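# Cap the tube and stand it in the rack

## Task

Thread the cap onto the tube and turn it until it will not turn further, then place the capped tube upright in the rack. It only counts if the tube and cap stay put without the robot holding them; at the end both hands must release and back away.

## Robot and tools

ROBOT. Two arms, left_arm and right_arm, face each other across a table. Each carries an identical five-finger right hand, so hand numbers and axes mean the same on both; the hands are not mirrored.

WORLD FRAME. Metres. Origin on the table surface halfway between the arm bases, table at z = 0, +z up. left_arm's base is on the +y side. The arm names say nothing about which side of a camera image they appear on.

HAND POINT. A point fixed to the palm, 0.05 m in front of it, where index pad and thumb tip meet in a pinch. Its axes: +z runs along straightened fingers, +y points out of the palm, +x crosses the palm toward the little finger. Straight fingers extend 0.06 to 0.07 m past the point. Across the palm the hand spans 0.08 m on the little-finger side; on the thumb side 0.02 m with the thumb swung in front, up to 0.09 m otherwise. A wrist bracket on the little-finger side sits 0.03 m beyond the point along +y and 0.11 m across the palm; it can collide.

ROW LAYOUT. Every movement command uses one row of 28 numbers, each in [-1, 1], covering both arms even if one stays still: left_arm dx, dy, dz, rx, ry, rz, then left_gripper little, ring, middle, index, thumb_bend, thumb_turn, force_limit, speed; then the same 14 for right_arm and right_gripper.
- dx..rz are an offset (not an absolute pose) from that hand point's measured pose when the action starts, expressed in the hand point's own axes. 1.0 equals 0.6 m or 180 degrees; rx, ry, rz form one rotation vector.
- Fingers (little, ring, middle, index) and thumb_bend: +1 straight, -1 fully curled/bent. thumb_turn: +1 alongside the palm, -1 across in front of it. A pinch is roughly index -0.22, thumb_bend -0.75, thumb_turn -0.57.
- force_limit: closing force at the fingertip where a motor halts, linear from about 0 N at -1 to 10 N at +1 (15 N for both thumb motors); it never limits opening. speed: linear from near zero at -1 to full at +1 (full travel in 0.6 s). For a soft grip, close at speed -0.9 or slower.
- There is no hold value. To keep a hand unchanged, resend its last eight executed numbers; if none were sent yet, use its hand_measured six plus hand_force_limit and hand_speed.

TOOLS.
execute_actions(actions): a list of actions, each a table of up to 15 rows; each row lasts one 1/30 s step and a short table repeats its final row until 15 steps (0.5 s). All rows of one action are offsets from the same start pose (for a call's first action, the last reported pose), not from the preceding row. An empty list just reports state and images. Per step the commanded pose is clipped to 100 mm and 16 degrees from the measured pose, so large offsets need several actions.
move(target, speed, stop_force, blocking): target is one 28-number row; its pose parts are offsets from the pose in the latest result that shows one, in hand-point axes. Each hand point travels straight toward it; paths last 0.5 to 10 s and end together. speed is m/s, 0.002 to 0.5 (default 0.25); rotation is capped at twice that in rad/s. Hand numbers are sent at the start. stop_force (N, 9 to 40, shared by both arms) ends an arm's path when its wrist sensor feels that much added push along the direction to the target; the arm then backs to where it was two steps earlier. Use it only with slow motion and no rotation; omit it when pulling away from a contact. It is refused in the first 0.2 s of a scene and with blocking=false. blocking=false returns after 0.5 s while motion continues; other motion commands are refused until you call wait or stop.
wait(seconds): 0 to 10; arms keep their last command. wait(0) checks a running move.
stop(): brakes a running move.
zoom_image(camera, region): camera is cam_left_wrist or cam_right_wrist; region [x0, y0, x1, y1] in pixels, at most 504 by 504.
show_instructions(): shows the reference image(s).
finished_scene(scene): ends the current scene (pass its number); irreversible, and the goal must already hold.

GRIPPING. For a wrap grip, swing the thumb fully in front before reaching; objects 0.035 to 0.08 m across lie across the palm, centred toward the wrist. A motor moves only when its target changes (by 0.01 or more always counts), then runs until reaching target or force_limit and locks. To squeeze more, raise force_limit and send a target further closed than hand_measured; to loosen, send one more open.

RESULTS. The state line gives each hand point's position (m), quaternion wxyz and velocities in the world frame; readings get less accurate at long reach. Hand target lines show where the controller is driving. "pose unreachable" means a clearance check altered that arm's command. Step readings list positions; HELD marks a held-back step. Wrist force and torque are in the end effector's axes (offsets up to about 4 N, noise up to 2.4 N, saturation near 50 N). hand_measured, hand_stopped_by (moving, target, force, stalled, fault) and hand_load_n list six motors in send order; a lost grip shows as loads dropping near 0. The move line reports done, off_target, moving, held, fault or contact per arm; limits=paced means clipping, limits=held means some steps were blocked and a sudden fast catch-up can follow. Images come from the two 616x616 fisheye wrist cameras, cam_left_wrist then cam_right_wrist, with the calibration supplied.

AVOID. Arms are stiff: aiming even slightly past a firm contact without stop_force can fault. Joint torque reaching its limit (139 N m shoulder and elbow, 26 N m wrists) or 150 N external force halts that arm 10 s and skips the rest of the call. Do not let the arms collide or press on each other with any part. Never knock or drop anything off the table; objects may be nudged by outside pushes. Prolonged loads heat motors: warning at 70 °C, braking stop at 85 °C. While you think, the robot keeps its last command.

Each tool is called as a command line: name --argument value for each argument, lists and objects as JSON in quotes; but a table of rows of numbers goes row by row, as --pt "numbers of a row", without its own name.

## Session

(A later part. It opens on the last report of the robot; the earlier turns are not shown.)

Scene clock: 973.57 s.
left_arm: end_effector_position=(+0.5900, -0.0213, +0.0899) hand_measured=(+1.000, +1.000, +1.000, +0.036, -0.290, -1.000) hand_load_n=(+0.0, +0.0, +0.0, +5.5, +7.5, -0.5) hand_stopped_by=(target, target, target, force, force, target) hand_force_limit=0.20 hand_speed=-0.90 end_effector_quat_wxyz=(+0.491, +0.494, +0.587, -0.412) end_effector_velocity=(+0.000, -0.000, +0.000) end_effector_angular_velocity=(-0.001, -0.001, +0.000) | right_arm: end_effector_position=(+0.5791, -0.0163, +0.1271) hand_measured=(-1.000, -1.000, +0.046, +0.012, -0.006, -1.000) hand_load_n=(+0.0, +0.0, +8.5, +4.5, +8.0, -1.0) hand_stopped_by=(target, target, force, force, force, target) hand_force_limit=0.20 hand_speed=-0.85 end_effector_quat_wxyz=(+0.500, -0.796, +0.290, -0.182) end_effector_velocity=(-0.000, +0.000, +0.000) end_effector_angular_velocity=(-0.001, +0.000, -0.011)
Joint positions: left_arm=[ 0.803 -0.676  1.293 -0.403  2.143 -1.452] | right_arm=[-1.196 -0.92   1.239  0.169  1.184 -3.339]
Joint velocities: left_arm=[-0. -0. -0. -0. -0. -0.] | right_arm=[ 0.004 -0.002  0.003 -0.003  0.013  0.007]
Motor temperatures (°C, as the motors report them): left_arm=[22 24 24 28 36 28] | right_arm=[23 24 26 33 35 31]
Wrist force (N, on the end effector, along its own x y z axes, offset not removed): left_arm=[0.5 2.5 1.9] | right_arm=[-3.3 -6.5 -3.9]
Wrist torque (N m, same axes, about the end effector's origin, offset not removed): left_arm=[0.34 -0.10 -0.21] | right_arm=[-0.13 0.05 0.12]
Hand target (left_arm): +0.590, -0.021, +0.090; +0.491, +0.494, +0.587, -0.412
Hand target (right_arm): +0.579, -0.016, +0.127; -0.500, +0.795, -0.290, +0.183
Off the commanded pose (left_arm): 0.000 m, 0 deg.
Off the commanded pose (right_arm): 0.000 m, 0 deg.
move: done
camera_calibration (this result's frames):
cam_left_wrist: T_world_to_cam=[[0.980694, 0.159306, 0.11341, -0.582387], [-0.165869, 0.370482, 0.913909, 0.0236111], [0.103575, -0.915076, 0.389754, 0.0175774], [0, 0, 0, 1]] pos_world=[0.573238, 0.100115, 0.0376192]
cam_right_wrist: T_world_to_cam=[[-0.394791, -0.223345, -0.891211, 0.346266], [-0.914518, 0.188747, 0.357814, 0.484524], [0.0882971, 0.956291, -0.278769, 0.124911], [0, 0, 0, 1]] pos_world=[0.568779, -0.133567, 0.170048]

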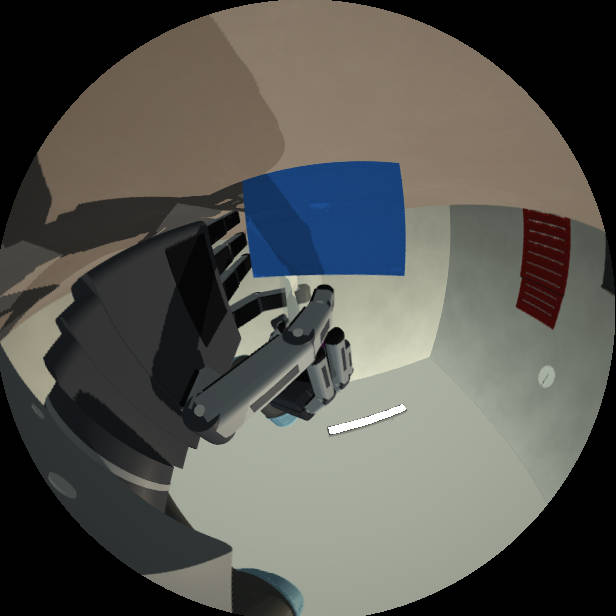

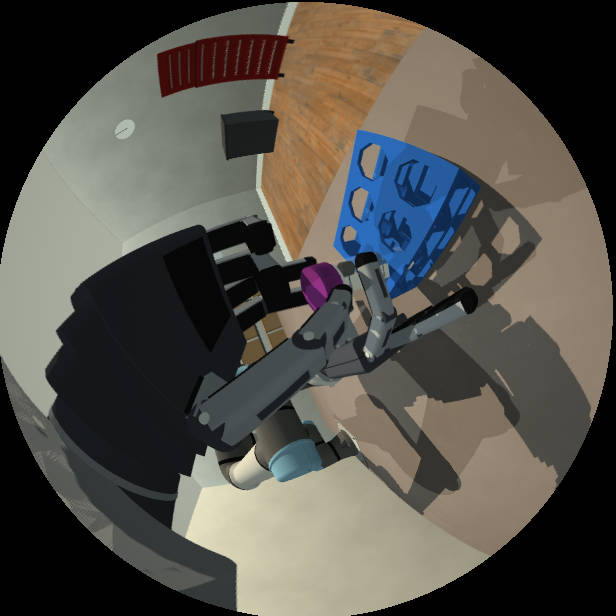

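move --target '[0,0,0,0,0,0,1,1,1,-0.4,-0.65,-1,0.8,-0.95,0.0035,-0.0052,0.0128,0,0.1985,0.0998,-1,-1,-0.3,-0.3,-0.4,-1,0.2,-0.85]' --speed 0.15

move --target '[0,0,0,0,0,0,1,1,1,-0.4,-0.65,-1,0.8,-0.95,0.018,0.0065,-0.0205,0,-0.397,-0.1996,-1,-1,0.25,0.2,0.12,-1,0.3,1]' --speed 0.4

move --target '[0,0,0,0,0,0,1,1,1,-0.4,-0.65,-1,0.8,-0.95,0,0,0,0,0,0,-1,-1,-0.3,-0.3,-0.4,-1,0.2,-0.85]'

move --target '[0,0,0,0,0,0,1,1,1,-0.4,-0.65,-1,0.8,-0.95,0,0.0015,0.0007,0,0,0,-1,-1,-0.3,-0.3,-0.4,-1,0.2,-0.85]'

move --target '[0,0,0,0,0,0,1,1,1,-0.4,-0.65,-1,0.8,-0.95,0.004,-0.0058,0.0132,0,0.1985,0.0998,-1,-1,-0.3,-0.3,-0.4,-1,0.2,-0.85]' --speed 0.15

move --target '[0,0,0,0,0,0,1,1,1,-0.4,-0.65,-1,0.8,-0.95,0.004,-0.0056,0.0133,0,0.1985,0.0998,-1,-1,-0.3,-0.3,-0.4,-1,0.2,-0.85]' --speed 0.15

zoom_image --camera "cam_right_wrist" --region '[290,220,410,340]'

Scene clock: 1001.27 s.
left_arm: end_effector_position=(+0.5900, -0.0213, +0.0899) hand_measured=(+1.000, +1.000, +1.000, +0.028, -0.290, -1.000) hand_load_n=(+0.0, +0.0, +0.0, +5.0, +9.5, -0.5) hand_stopped_by=(target, target, target, force, force, target) hand_force_limit=0.80 hand_speed=-0.95 end_effector_quat_wxyz=(+0.491, +0.494, +0.587, -0.412) end_effector_velocity=(-0.001, -0.001, -0.000) end_effector_angular_velocity=(+0.001, +0.001, -0.002) | right_arm: end_effector_position=(+0.5861, -0.0113, +0.1265) hand_measured=(-1.000, -1.000, +0.046, +0.012, -0.006, -1.000) hand_load_n=(+0.0, +0.0, +7.5, +3.5, +9.0, -2.5) hand_stopped_by=(target, target, force, force, force, target) hand_force_limit=0.20 hand_speed=-0.85 end_effector_quat_wxyz=(+0.409, -0.648, +0.547, -0.337) end_effector_velocity=(+0.001, +0.001, +0.001) end_effector_angular_velocity=(-0.001, +0.001, -0.010)
Joint positions: left_arm=[ 0.803 -0.676  1.293 -0.403  2.143 -1.452] | right_arm=[-0.968 -0.862  1.141  0.224  2.006 -2.902]
Joint velocities: left_arm=[-0.002  0.    -0.     0.001  0.    -0.   ] | right_arm=[ 0.003  0.006 -0.013  0.011  0.012  0.007]
Motor temperatures (°C, as the motors report them): left_arm=[22 24 24 28 36 28] | right_arm=[23 24 26 33 35 31]
Wrist force (N, on the end effector, along its own x y z axes, offset not removed): left_arm=[-3.0 6.1 2.8] | right_arm=[-0.8 -9.2 -10.5]
Wrist torque (N m, same axes, about the end effector's origin, offset not removed): left_arm=[0.11 0.00 -0.31] | right_arm=[-0.25 0.28 -0.01]
Hand target (left_arm): +0.590, -0.021, +0.090; +0.491, +0.494, +0.587, -0.412
Hand target (right_arm): +0.586, -0.011, +0.126; -0.409, +0.648, -0.547, +0.337
Off the commanded pose (left_arm): 0.000 m, 0 deg.
Off the commanded pose (right_arm): 0.000 m, 0 deg.
move: done
camera_calibration (this result's frames):
cam_left_wrist: T_world_to_cam=[[0.980694, 0.159306, 0.11341, -0.582387], [-0.165869, 0.370482, 0.913909, 0.023611], [0.103575, -0.915076, 0.389754, 0.0175773], [0, 0, 0, 1]] pos_world=[0.573238, 0.100115, 0.0376193]
cam_right_wrist: T_world_to_cam=[[-0.451807, 0.0910085, -0.887461, 0.386108], [-0.577872, 0.728019, 0.368853, 0.297635], [0.679657, 0.679489, -0.276333, -0.230659], [0, 0, 0, 1]] pos_world=[0.50321, -0.0950924, 0.169133]

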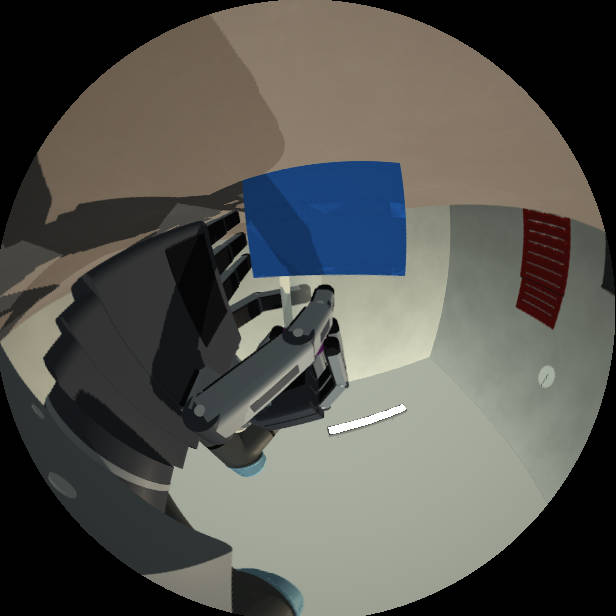

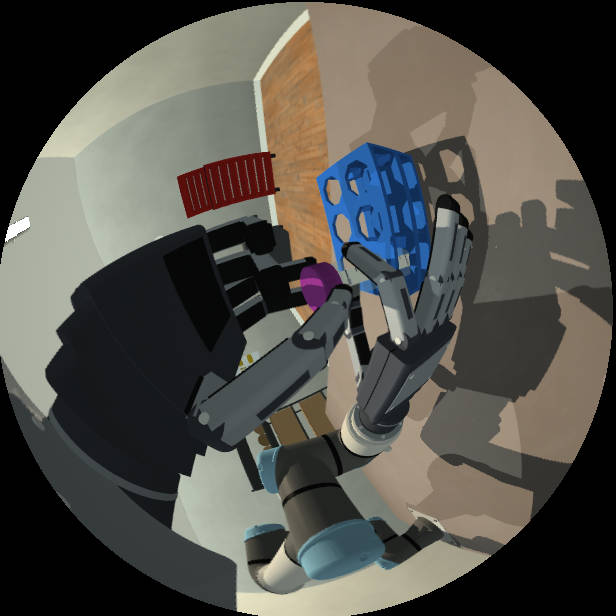

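Scene clock: 1003.80 s.
left_arm: end_effector_position=(+0.5900, -0.0213, +0.0899) hand_measured=(+1.000, +1.000, +1.000, +0.028, -0.290, -1.000) hand_load_n=(+0.0, +0.0, +0.0, +6.0, +6.0, -0.5) hand_stopped_by=(target, target, target, force, force, target) hand_force_limit=0.80 hand_speed=-0.95 end_effector_quat_wxyz=(+0.491, +0.494, +0.587, -0.412) end_effector_velocity=(+0.000, +0.001, -0.001) end_effector_angular_velocity=(+0.001, +0.001, +0.001) | right_arm: end_effector_position=(+0.5755, -0.0242, +0.1286) hand_measured=(-1.000, -1.000, +0.250, +0.200, +0.120, -1.000) hand_load_n=(+0.0, +0.0, +0.0, +0.0, +0.0, +0.0) hand_stopped_by=(target, target, target, target, target, target) hand_force_limit=0.30 hand_speed=1.00 end_effector_quat_wxyz=(-0.531, +0.847, +0.003, +0.006) end_effector_velocity=(+0.000, +0.000, -0.000) end_effector_angular_velocity=(-0.009, +0.004, +0.010)
Joint positions: left_arm=[ 0.803 -0.676  1.293 -0.403  2.143 -1.452] | right_arm=[-1.323 -0.53   0.608  0.915  0.546 -4.075]
Joint velocities: left_arm=[ 0.001 -0.     0.     0.001 -0.    -0.   ] | right_arm=[ 0.001  0.021 -0.039  0.044  0.001 -0.022]
Motor temperatures (°C, as the motors report them): left_arm=[22 24 24 28 36 28] | right_arm=[23 24 26 33 35 31]
Wrist force (N, on the end effector, along its own x y z axes, offset not removed): left_arm=[-2.9 -0.3 -0.6] | right_arm=[-0.9 -0.1 3.4]
Wrist torque (N m, same axes, about the end effector's origin, offset not removed): left_arm=[0.19 0.29 -0.21] | right_arm=[-0.19 -0.08 -0.05]
Hand target (left_arm): +0.590, -0.021, +0.090; +0.491, +0.494, +0.587, -0.412
Hand target (right_arm): +0.576, -0.024, +0.129; -0.531, +0.847, +0.003, +0.005
Off the commanded pose (left_arm): 0.000 m, 0 deg.
Off the commanded pose (right_arm): 0.000 m, 0 deg.
move: done
camera_calibration (this result's frames):
cam_left_wrist: T_world_to_cam=[[0.980694, 0.159306, 0.11341, -0.582386], [-0.165869, 0.370483, 0.913909, 0.023611], [0.103574, -0.915076, 0.389754, 0.0175774], [0, 0, 0, 1]] pos_world=[0.573238, 0.100115, 0.0376194]
cam_right_wrist: T_world_to_cam=[[-0.148469, -0.426554, -0.892193, 0.197928], [-0.826541, -0.441804, 0.348768, 0.417483], [-0.542943, 0.789216, -0.28697, 0.493488], [0, 0, 0, 1]] pos_world=[0.642389, -0.120596, 0.172601]

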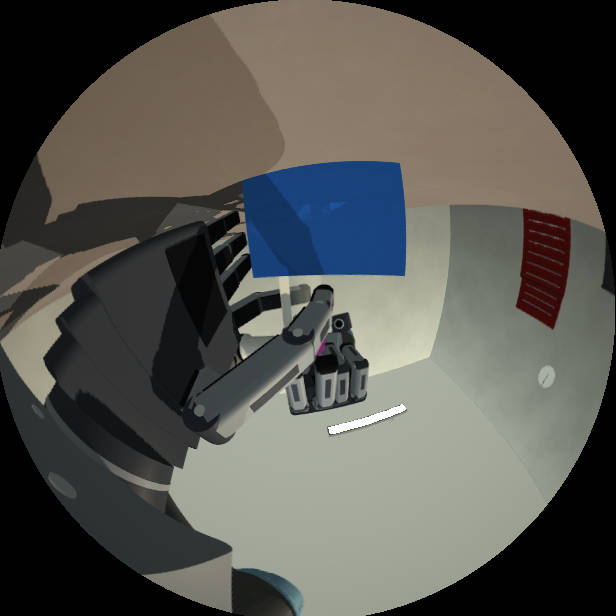

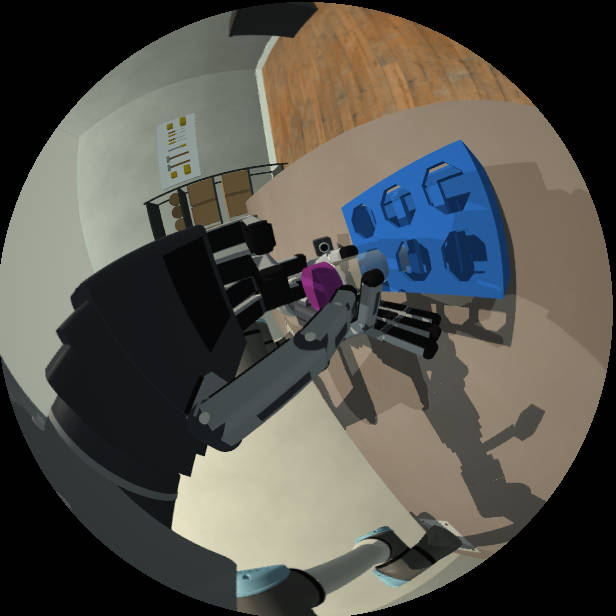

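Scene clock: 1005.10 s.
left_arm: end_effector_position=(+0.5900, -0.0213, +0.0899) hand_measured=(+1.000, +1.000, +1.000, +0.028, -0.290, -1.000) hand_load_n=(+0.0, +0.0, +0.0, +7.5, +5.5, +0.0) hand_stopped_by=(target, target, target, force, force, target) hand_force_limit=0.80 hand_speed=-0.95 end_effector_quat_wxyz=(+0.491, +0.494, +0.587, -0.412) end_effector_velocity=(+0.000, -0.000, +0.000) end_effector_angular_velocity=(+0.000, -0.000, +0.001) | right_arm: end_effector_position=(+0.5755, -0.0241, +0.1286) hand_measured=(-1.000, -1.000, +0.054, +0.020, -0.022, -1.000) hand_load_n=(+0.0, +0.0, +7.0, +6.0, +8.5, +0.0) hand_stopped_by=(target, target, force, force, force, target) hand_force_limit=0.20 hand_speed=-0.85 end_effector_quat_wxyz=(-0.531, +0.847, +0.003, +0.006) end_effector_velocity=(-0.000, -0.000, -0.001) end_effector_angular_velocity=(-0.001, +0.002, -0.000)
Joint positions: left_arm=[ 0.803 -0.676  1.293 -0.403  2.143 -1.452] | right_arm=[-1.323 -0.53   0.608  0.915  0.546 -4.075]
Joint velocities: left_arm=[-0.     0.    -0.001  0.001 -0.001 -0.   ] | right_arm=[0.    0.    0.001 0.001 0.    0.   ]
Motor temperatures (°C, as the motors report them): left_arm=[22 24 24 28 36 28] | right_arm=[23 24 26 33 35 31]
Wrist force (N, on the end effector, along its own x y z axes, offset not removed): left_arm=[-2.4 -1.9 3.0] | right_arm=[0.3 -2.4 1.4]
Wrist torque (N m, same axes, about the end effector's origin, offset not removed): left_arm=[-0.13 0.34 -0.18] | right_arm=[0.25 0.00 0.11]
Hand target (left_arm): +0.590, -0.021, +0.090; +0.491, +0.494, +0.587, -0.412
Hand target (right_arm): +0.575, -0.024, +0.129; -0.531, +0.847, +0.003, +0.006
Off the commanded pose (left_arm): 0.000 m, 0 deg.
Off the commanded pose (right_arm): 0.000 m, 0 deg.
move: done
camera_calibration (this result's frames):
cam_left_wrist: T_world_to_cam=[[0.980694, 0.159306, 0.11341, -0.582386], [-0.165869, 0.370483, 0.913909, 0.023611], [0.103574, -0.915076, 0.389754, 0.0175774], [0, 0, 0, 1]] pos_world=[0.573238, 0.100115, 0.0376193]
cam_right_wrist: T_world_to_cam=[[-0.148436, -0.42654, -0.892205, 0.197926], [-0.826523, -0.441854, 0.348747, 0.417466], [-0.542979, 0.789195, -0.286958, 0.493476], [0, 0, 0, 1]] pos_world=[0.642371, -0.120566, 0.172607]

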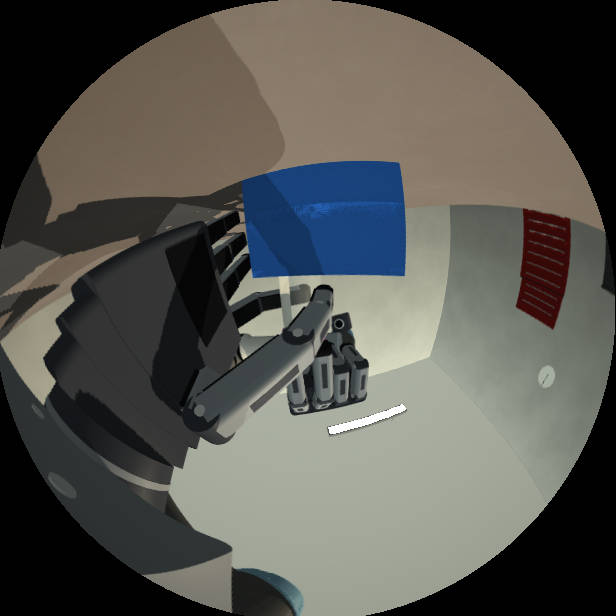

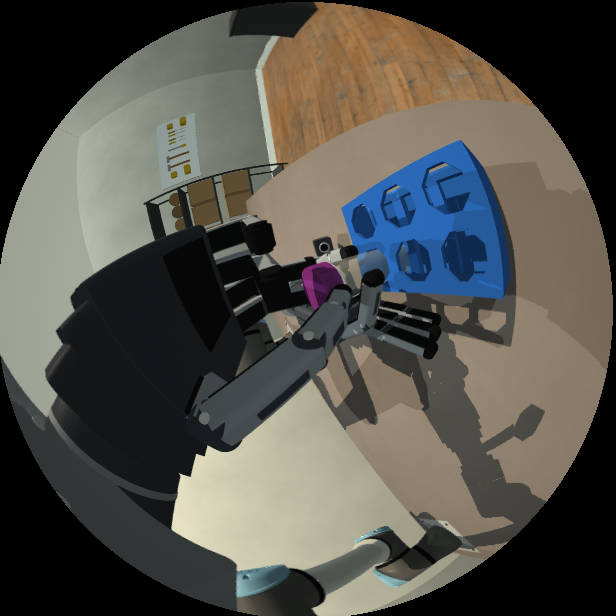

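Scene clock: 1005.80 s.
left_arm: end_effector_position=(+0.5900, -0.0213, +0.0899) hand_measured=(+1.000, +1.000, +1.000, +0.028, -0.290, -1.000) hand_load_n=(+0.0, +0.0, +0.0, +7.5, +5.5, +0.0) hand_stopped_by=(target, target, target, force, force, target) hand_force_limit=0.80 hand_speed=-0.95 end_effector_quat_wxyz=(+0.491, +0.494, +0.587, -0.412) end_effector_velocity=(+0.001, +0.001, -0.000) end_effector_angular_velocity=(+0.001, +0.001, +0.001) | right_arm: end_effector_position=(+0.5755, -0.0241, +0.1279) hand_measured=(-1.000, -1.000, +0.054, +0.020, -0.022, -1.000) hand_load_n=(+0.0, +0.0, +7.5, +6.0, +7.5, -0.5) hand_stopped_by=(target, target, force, force, force, target) hand_force_limit=0.20 hand_speed=-0.85 end_effector_quat_wxyz=(-0.531, +0.847, +0.003, +0.006) end_effector_velocity=(-0.000, +0.000, -0.000) end_effector_angular_velocity=(+0.001, +0.001, +0.000)
Joint positions: left_arm=[ 0.803 -0.676  1.293 -0.403  2.143 -1.452] | right_arm=[-1.323 -0.53   0.61   0.913  0.546 -4.075]
Joint velocities: left_arm=[ 0.001  0.     0.     0.001 -0.     0.   ] | right_arm=[ 0.     0.     0.001 -0.001 -0.001  0.001]
Motor temperatures (°C, as the motors report them): left_arm=[22 24 24 28 36 28] | right_arm=[23 24 26 33 35 31]
Wrist force (N, on the end effector, along its own x y z axes, offset not removed): left_arm=[1.5 0.0 -1.2] | right_arm=[-0.7 -13.0 -4.0]
Wrist torque (N m, same axes, about the end effector's origin, offset not removed): left_arm=[0.54 -0.01 0.16] | right_arm=[-0.09 0.25 0.00]
Hand target (left_arm): +0.590, -0.021, +0.090; +0.491, +0.494, +0.587, -0.412
Hand target (right_arm): +0.575, -0.024, +0.128; -0.531, +0.847, +0.003, +0.006
Off the commanded pose (left_arm): 0.000 m, 0 deg.
Off the commanded pose (right_arm): 0.000 m, 0 deg.
move: done
camera_calibration (this result's frames):
cam_left_wrist: T_world_to_cam=[[0.980694, 0.159306, 0.11341, -0.582386], [-0.165869, 0.370483, 0.913909, 0.0236112], [0.103575, -0.915076, 0.389754, 0.0175773], [0, 0, 0, 1]] pos_world=[0.573238, 0.100115, 0.0376193]
cam_right_wrist: T_world_to_cam=[[-0.148183, -0.426406, -0.892311, 0.197162], [-0.826594, -0.441946, 0.348461, 0.417793], [-0.54294, 0.789216, -0.286976, 0.493238], [0, 0, 0, 1]] pos_world=[0.64236, -0.120558, 0.171893]

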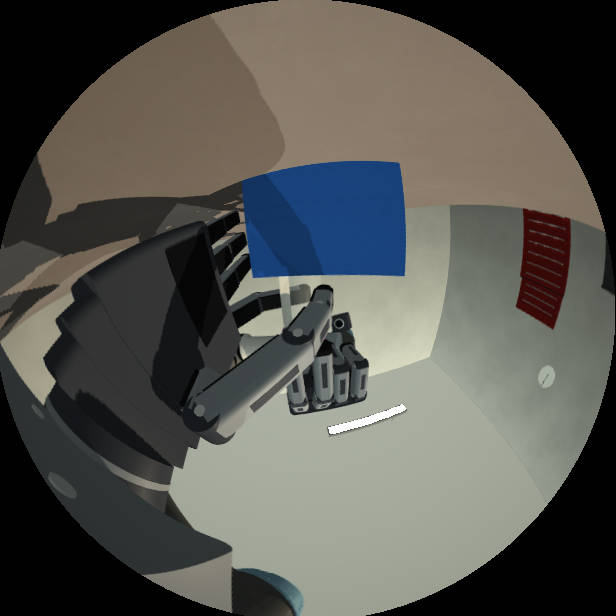

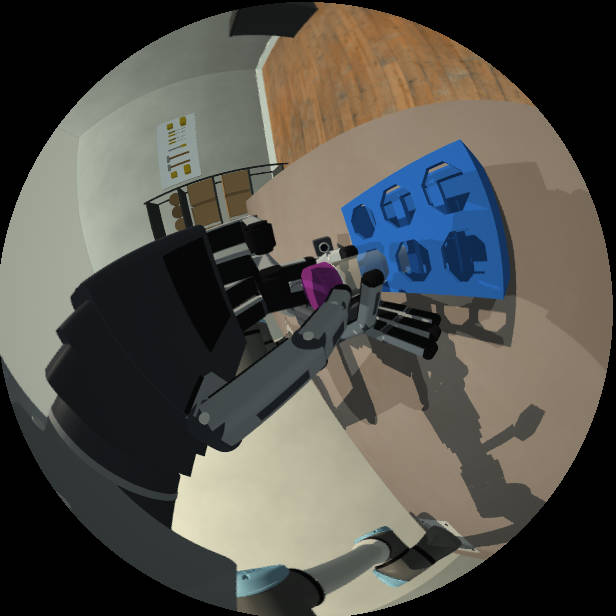

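Scene clock: 1008.53 s.
left_arm: end_effector_position=(+0.5900, -0.0213, +0.0899) hand_measured=(+1.000, +1.000, +1.000, +0.028, -0.290, -1.000) hand_load_n=(+0.0, +0.0, +0.0, +3.0, +6.0, -0.5) hand_stopped_by=(target, target, target, force, force, target) hand_force_limit=0.80 hand_speed=-0.95 end_effector_quat_wxyz=(+0.491, +0.494, +0.587, -0.412) end_effector_velocity=(+0.001, +0.001, +0.000) end_effector_angular_velocity=(-0.000, -0.001, +0.002) | right_arm: end_effector_position=(+0.5777, -0.0156, +0.1274) hand_measured=(-1.000, -1.000, +0.054, +0.020, -0.020, -1.000) hand_load_n=(+0.0, +0.0, +6.0, +5.0, +8.5, -0.5) hand_stopped_by=(target, target, force, force, force, target) hand_force_limit=0.20 hand_speed=-0.85 end_effector_quat_wxyz=(+0.501, -0.795, +0.289, -0.182) end_effector_velocity=(-0.000, +0.000, -0.000) end_effector_angular_velocity=(-0.000, -0.000, -0.011)
Joint positions: left_arm=[ 0.803 -0.676  1.293 -0.403  2.143 -1.452] | right_arm=[-1.195 -0.923  1.243  0.165  1.184 -3.338]
Joint velocities: left_arm=[ 0.001  0.    -0.    -0.    -0.001  0.   ] | right_arm=[ 0.004 -0.002  0.004 -0.004  0.013  0.007]
Motor temperatures (°C, as the motors report them): left_arm=[22 24 24 28 36 28] | right_arm=[23 24 26 33 35 31]
Wrist force (N, on the end effector, along its own x y z axes, offset not removed): left_arm=[-2.3 2.9 -0.4] | right_arm=[-5.8 -8.8 -3.9]
Wrist torque (N m, same axes, about the end effector's origin, offset not removed): left_arm=[0.03 0.31 -0.27] | right_arm=[-0.62 0.64 -0.45]
Hand target (left_arm): +0.590, -0.021, +0.090; +0.491, +0.494, +0.587, -0.412
Hand target (right_arm): +0.578, -0.016, +0.127; -0.501, +0.795, -0.289, +0.183
Off the commanded pose (left_arm): 0.000 m, 0 deg.
Off the commanded pose (right_arm): 0.000 m, 0 deg.
move: done
camera_calibration (this result's frames):
cam_left_wrist: T_world_to_cam=[[0.980694, 0.159306, 0.11341, -0.582386], [-0.165869, 0.370482, 0.913909, 0.023611], [0.103574, -0.915076, 0.389753, 0.0175774], [0, 0, 0, 1]] pos_world=[0.573238, 0.100115, 0.0376192]
cam_right_wrist: T_world_to_cam=[[-0.393662, -0.222774, -0.891853, 0.345556], [-0.915071, 0.187425, 0.357095, 0.483389], [0.0876041, 0.956684, -0.277636, 0.124727], [0, 0, 0, 1]] pos_world=[0.567441, -0.132942, 0.170198]

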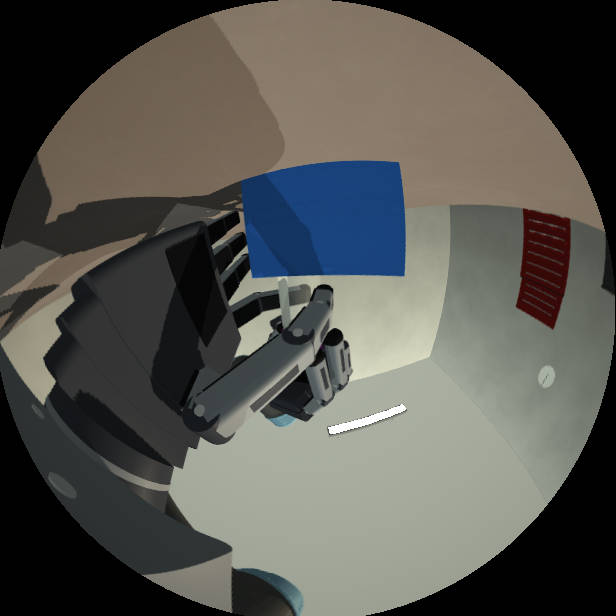

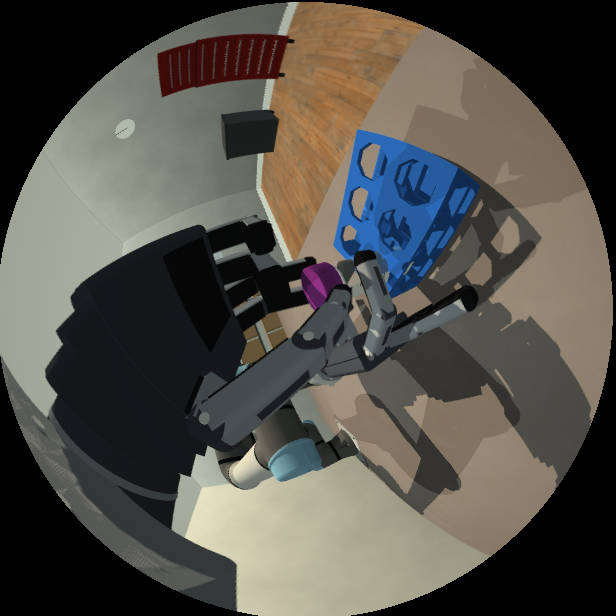

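Scene clock: 1011.27 s.
left_arm: end_effector_position=(+0.5900, -0.0213, +0.0899) hand_measured=(+1.000, +1.000, +1.000, +0.028, -0.290, -1.000) hand_load_n=(+0.0, +0.0, +0.0, +0.5, +9.0, -0.5) hand_stopped_by=(target, target, target, force, force, target) hand_force_limit=0.80 hand_speed=-0.95 end_effector_quat_wxyz=(+0.491, +0.494, +0.587, -0.412) end_effector_velocity=(-0.001, -0.001, -0.000) end_effector_angular_velocity=(+0.000, -0.000, -0.002) | right_arm: end_effector_position=(+0.5852, -0.0105, +0.1269) hand_measured=(-1.000, -1.000, +0.054, +0.020, -0.020, -1.000) hand_load_n=(+0.0, +0.0, +5.0, +4.0, +9.0, -2.5) hand_stopped_by=(target, target, force, force, force, target) hand_force_limit=0.20 hand_speed=-0.85 end_effector_quat_wxyz=(+0.410, -0.648, +0.546, -0.337) end_effector_velocity=(+0.000, -0.000, -0.000) end_effector_angular_velocity=(-0.002, +0.002, -0.012)
Joint positions: left_arm=[ 0.803 -0.676  1.293 -0.403  2.143 -1.452] | right_arm=[-0.966 -0.863  1.143  0.223  2.006 -2.901]
Joint velocities: left_arm=[-0.002 -0.     0.    -0.    -0.001  0.   ] | right_arm=[ 0.004  0.006 -0.01   0.01   0.014  0.007]
Motor temperatures (°C, as the motors report them): left_arm=[22 24 24 28 36 28] | right_arm=[23 24 26 33 35 31]
Wrist force (N, on the end effector, along its own x y z axes, offset not removed): left_arm=[0.2 5.6 -3.4] | right_arm=[1.9 -6.0 -10.8]
Wrist torque (N m, same axes, about the end effector's origin, offset not removed): left_arm=[-0.07 -0.04 -0.03] | right_arm=[-0.10 0.21 0.11]
Hand target (left_arm): +0.590, -0.021, +0.090; +0.491, +0.494, +0.587, -0.412
Hand target (right_arm): +0.585, -0.011, +0.127; -0.410, +0.648, -0.547, +0.337
Off the commanded pose (left_arm): 0.000 m, 0 deg.
Off the commanded pose (right_arm): 0.000 m, 0 deg.
move: done
camera_calibration (this result's frames):
cam_left_wrist: T_world_to_cam=[[0.980694, 0.159306, 0.113409, -0.582386], [-0.165868, 0.370482, 0.91391, 0.0236105], [0.103575, -0.915076, 0.389754, 0.0175771], [0, 0, 0, 1]] pos_world=[0.573238, 0.100115, 0.0376192]
cam_right_wrist: T_world_to_cam=[[-0.451008, 0.091515, -0.887816, 0.38553], [-0.578991, 0.727022, 0.369066, 0.29699], [0.679236, 0.680489, -0.274906, -0.230365], [0, 0, 0, 1]] pos_world=[0.502304, -0.0944394, 0.169343]

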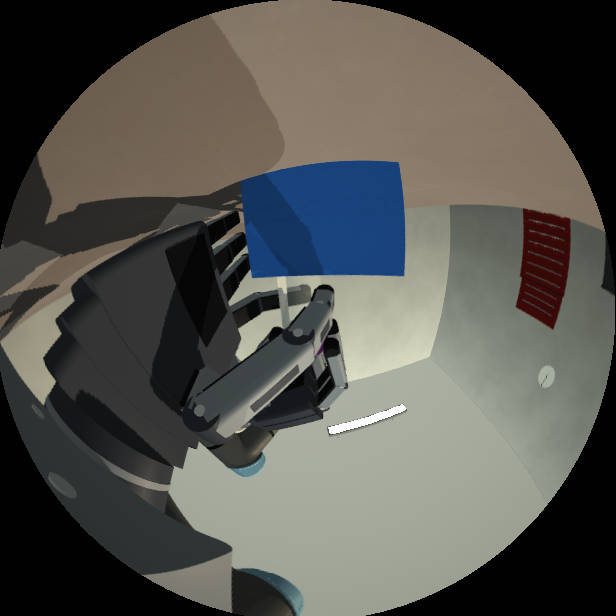

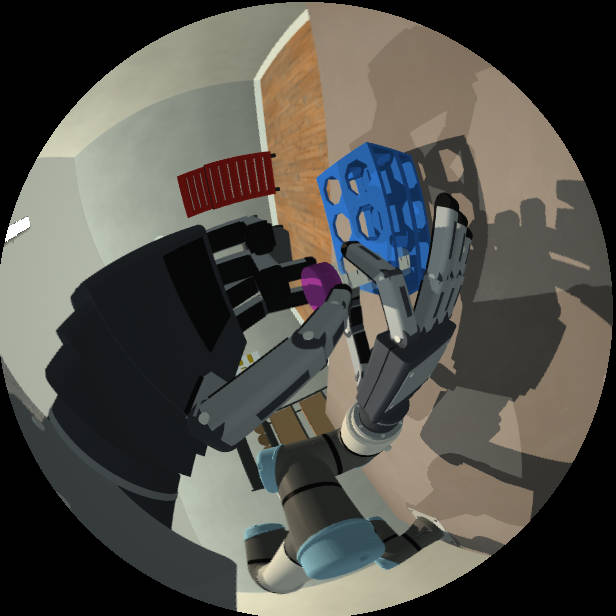

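Region (290, 220, 410, 340) of cam_right_wrist's 616x616 image, scaled by 4.200, with more detail than that image has.

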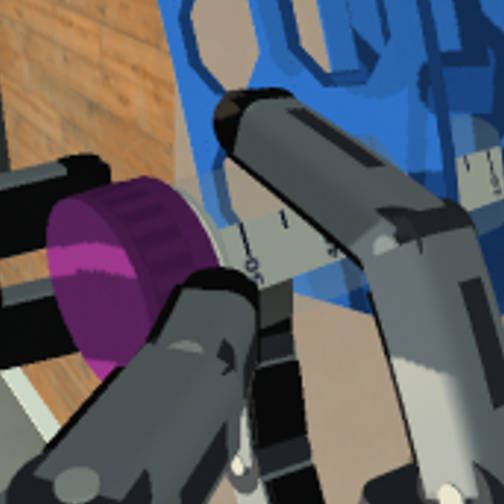

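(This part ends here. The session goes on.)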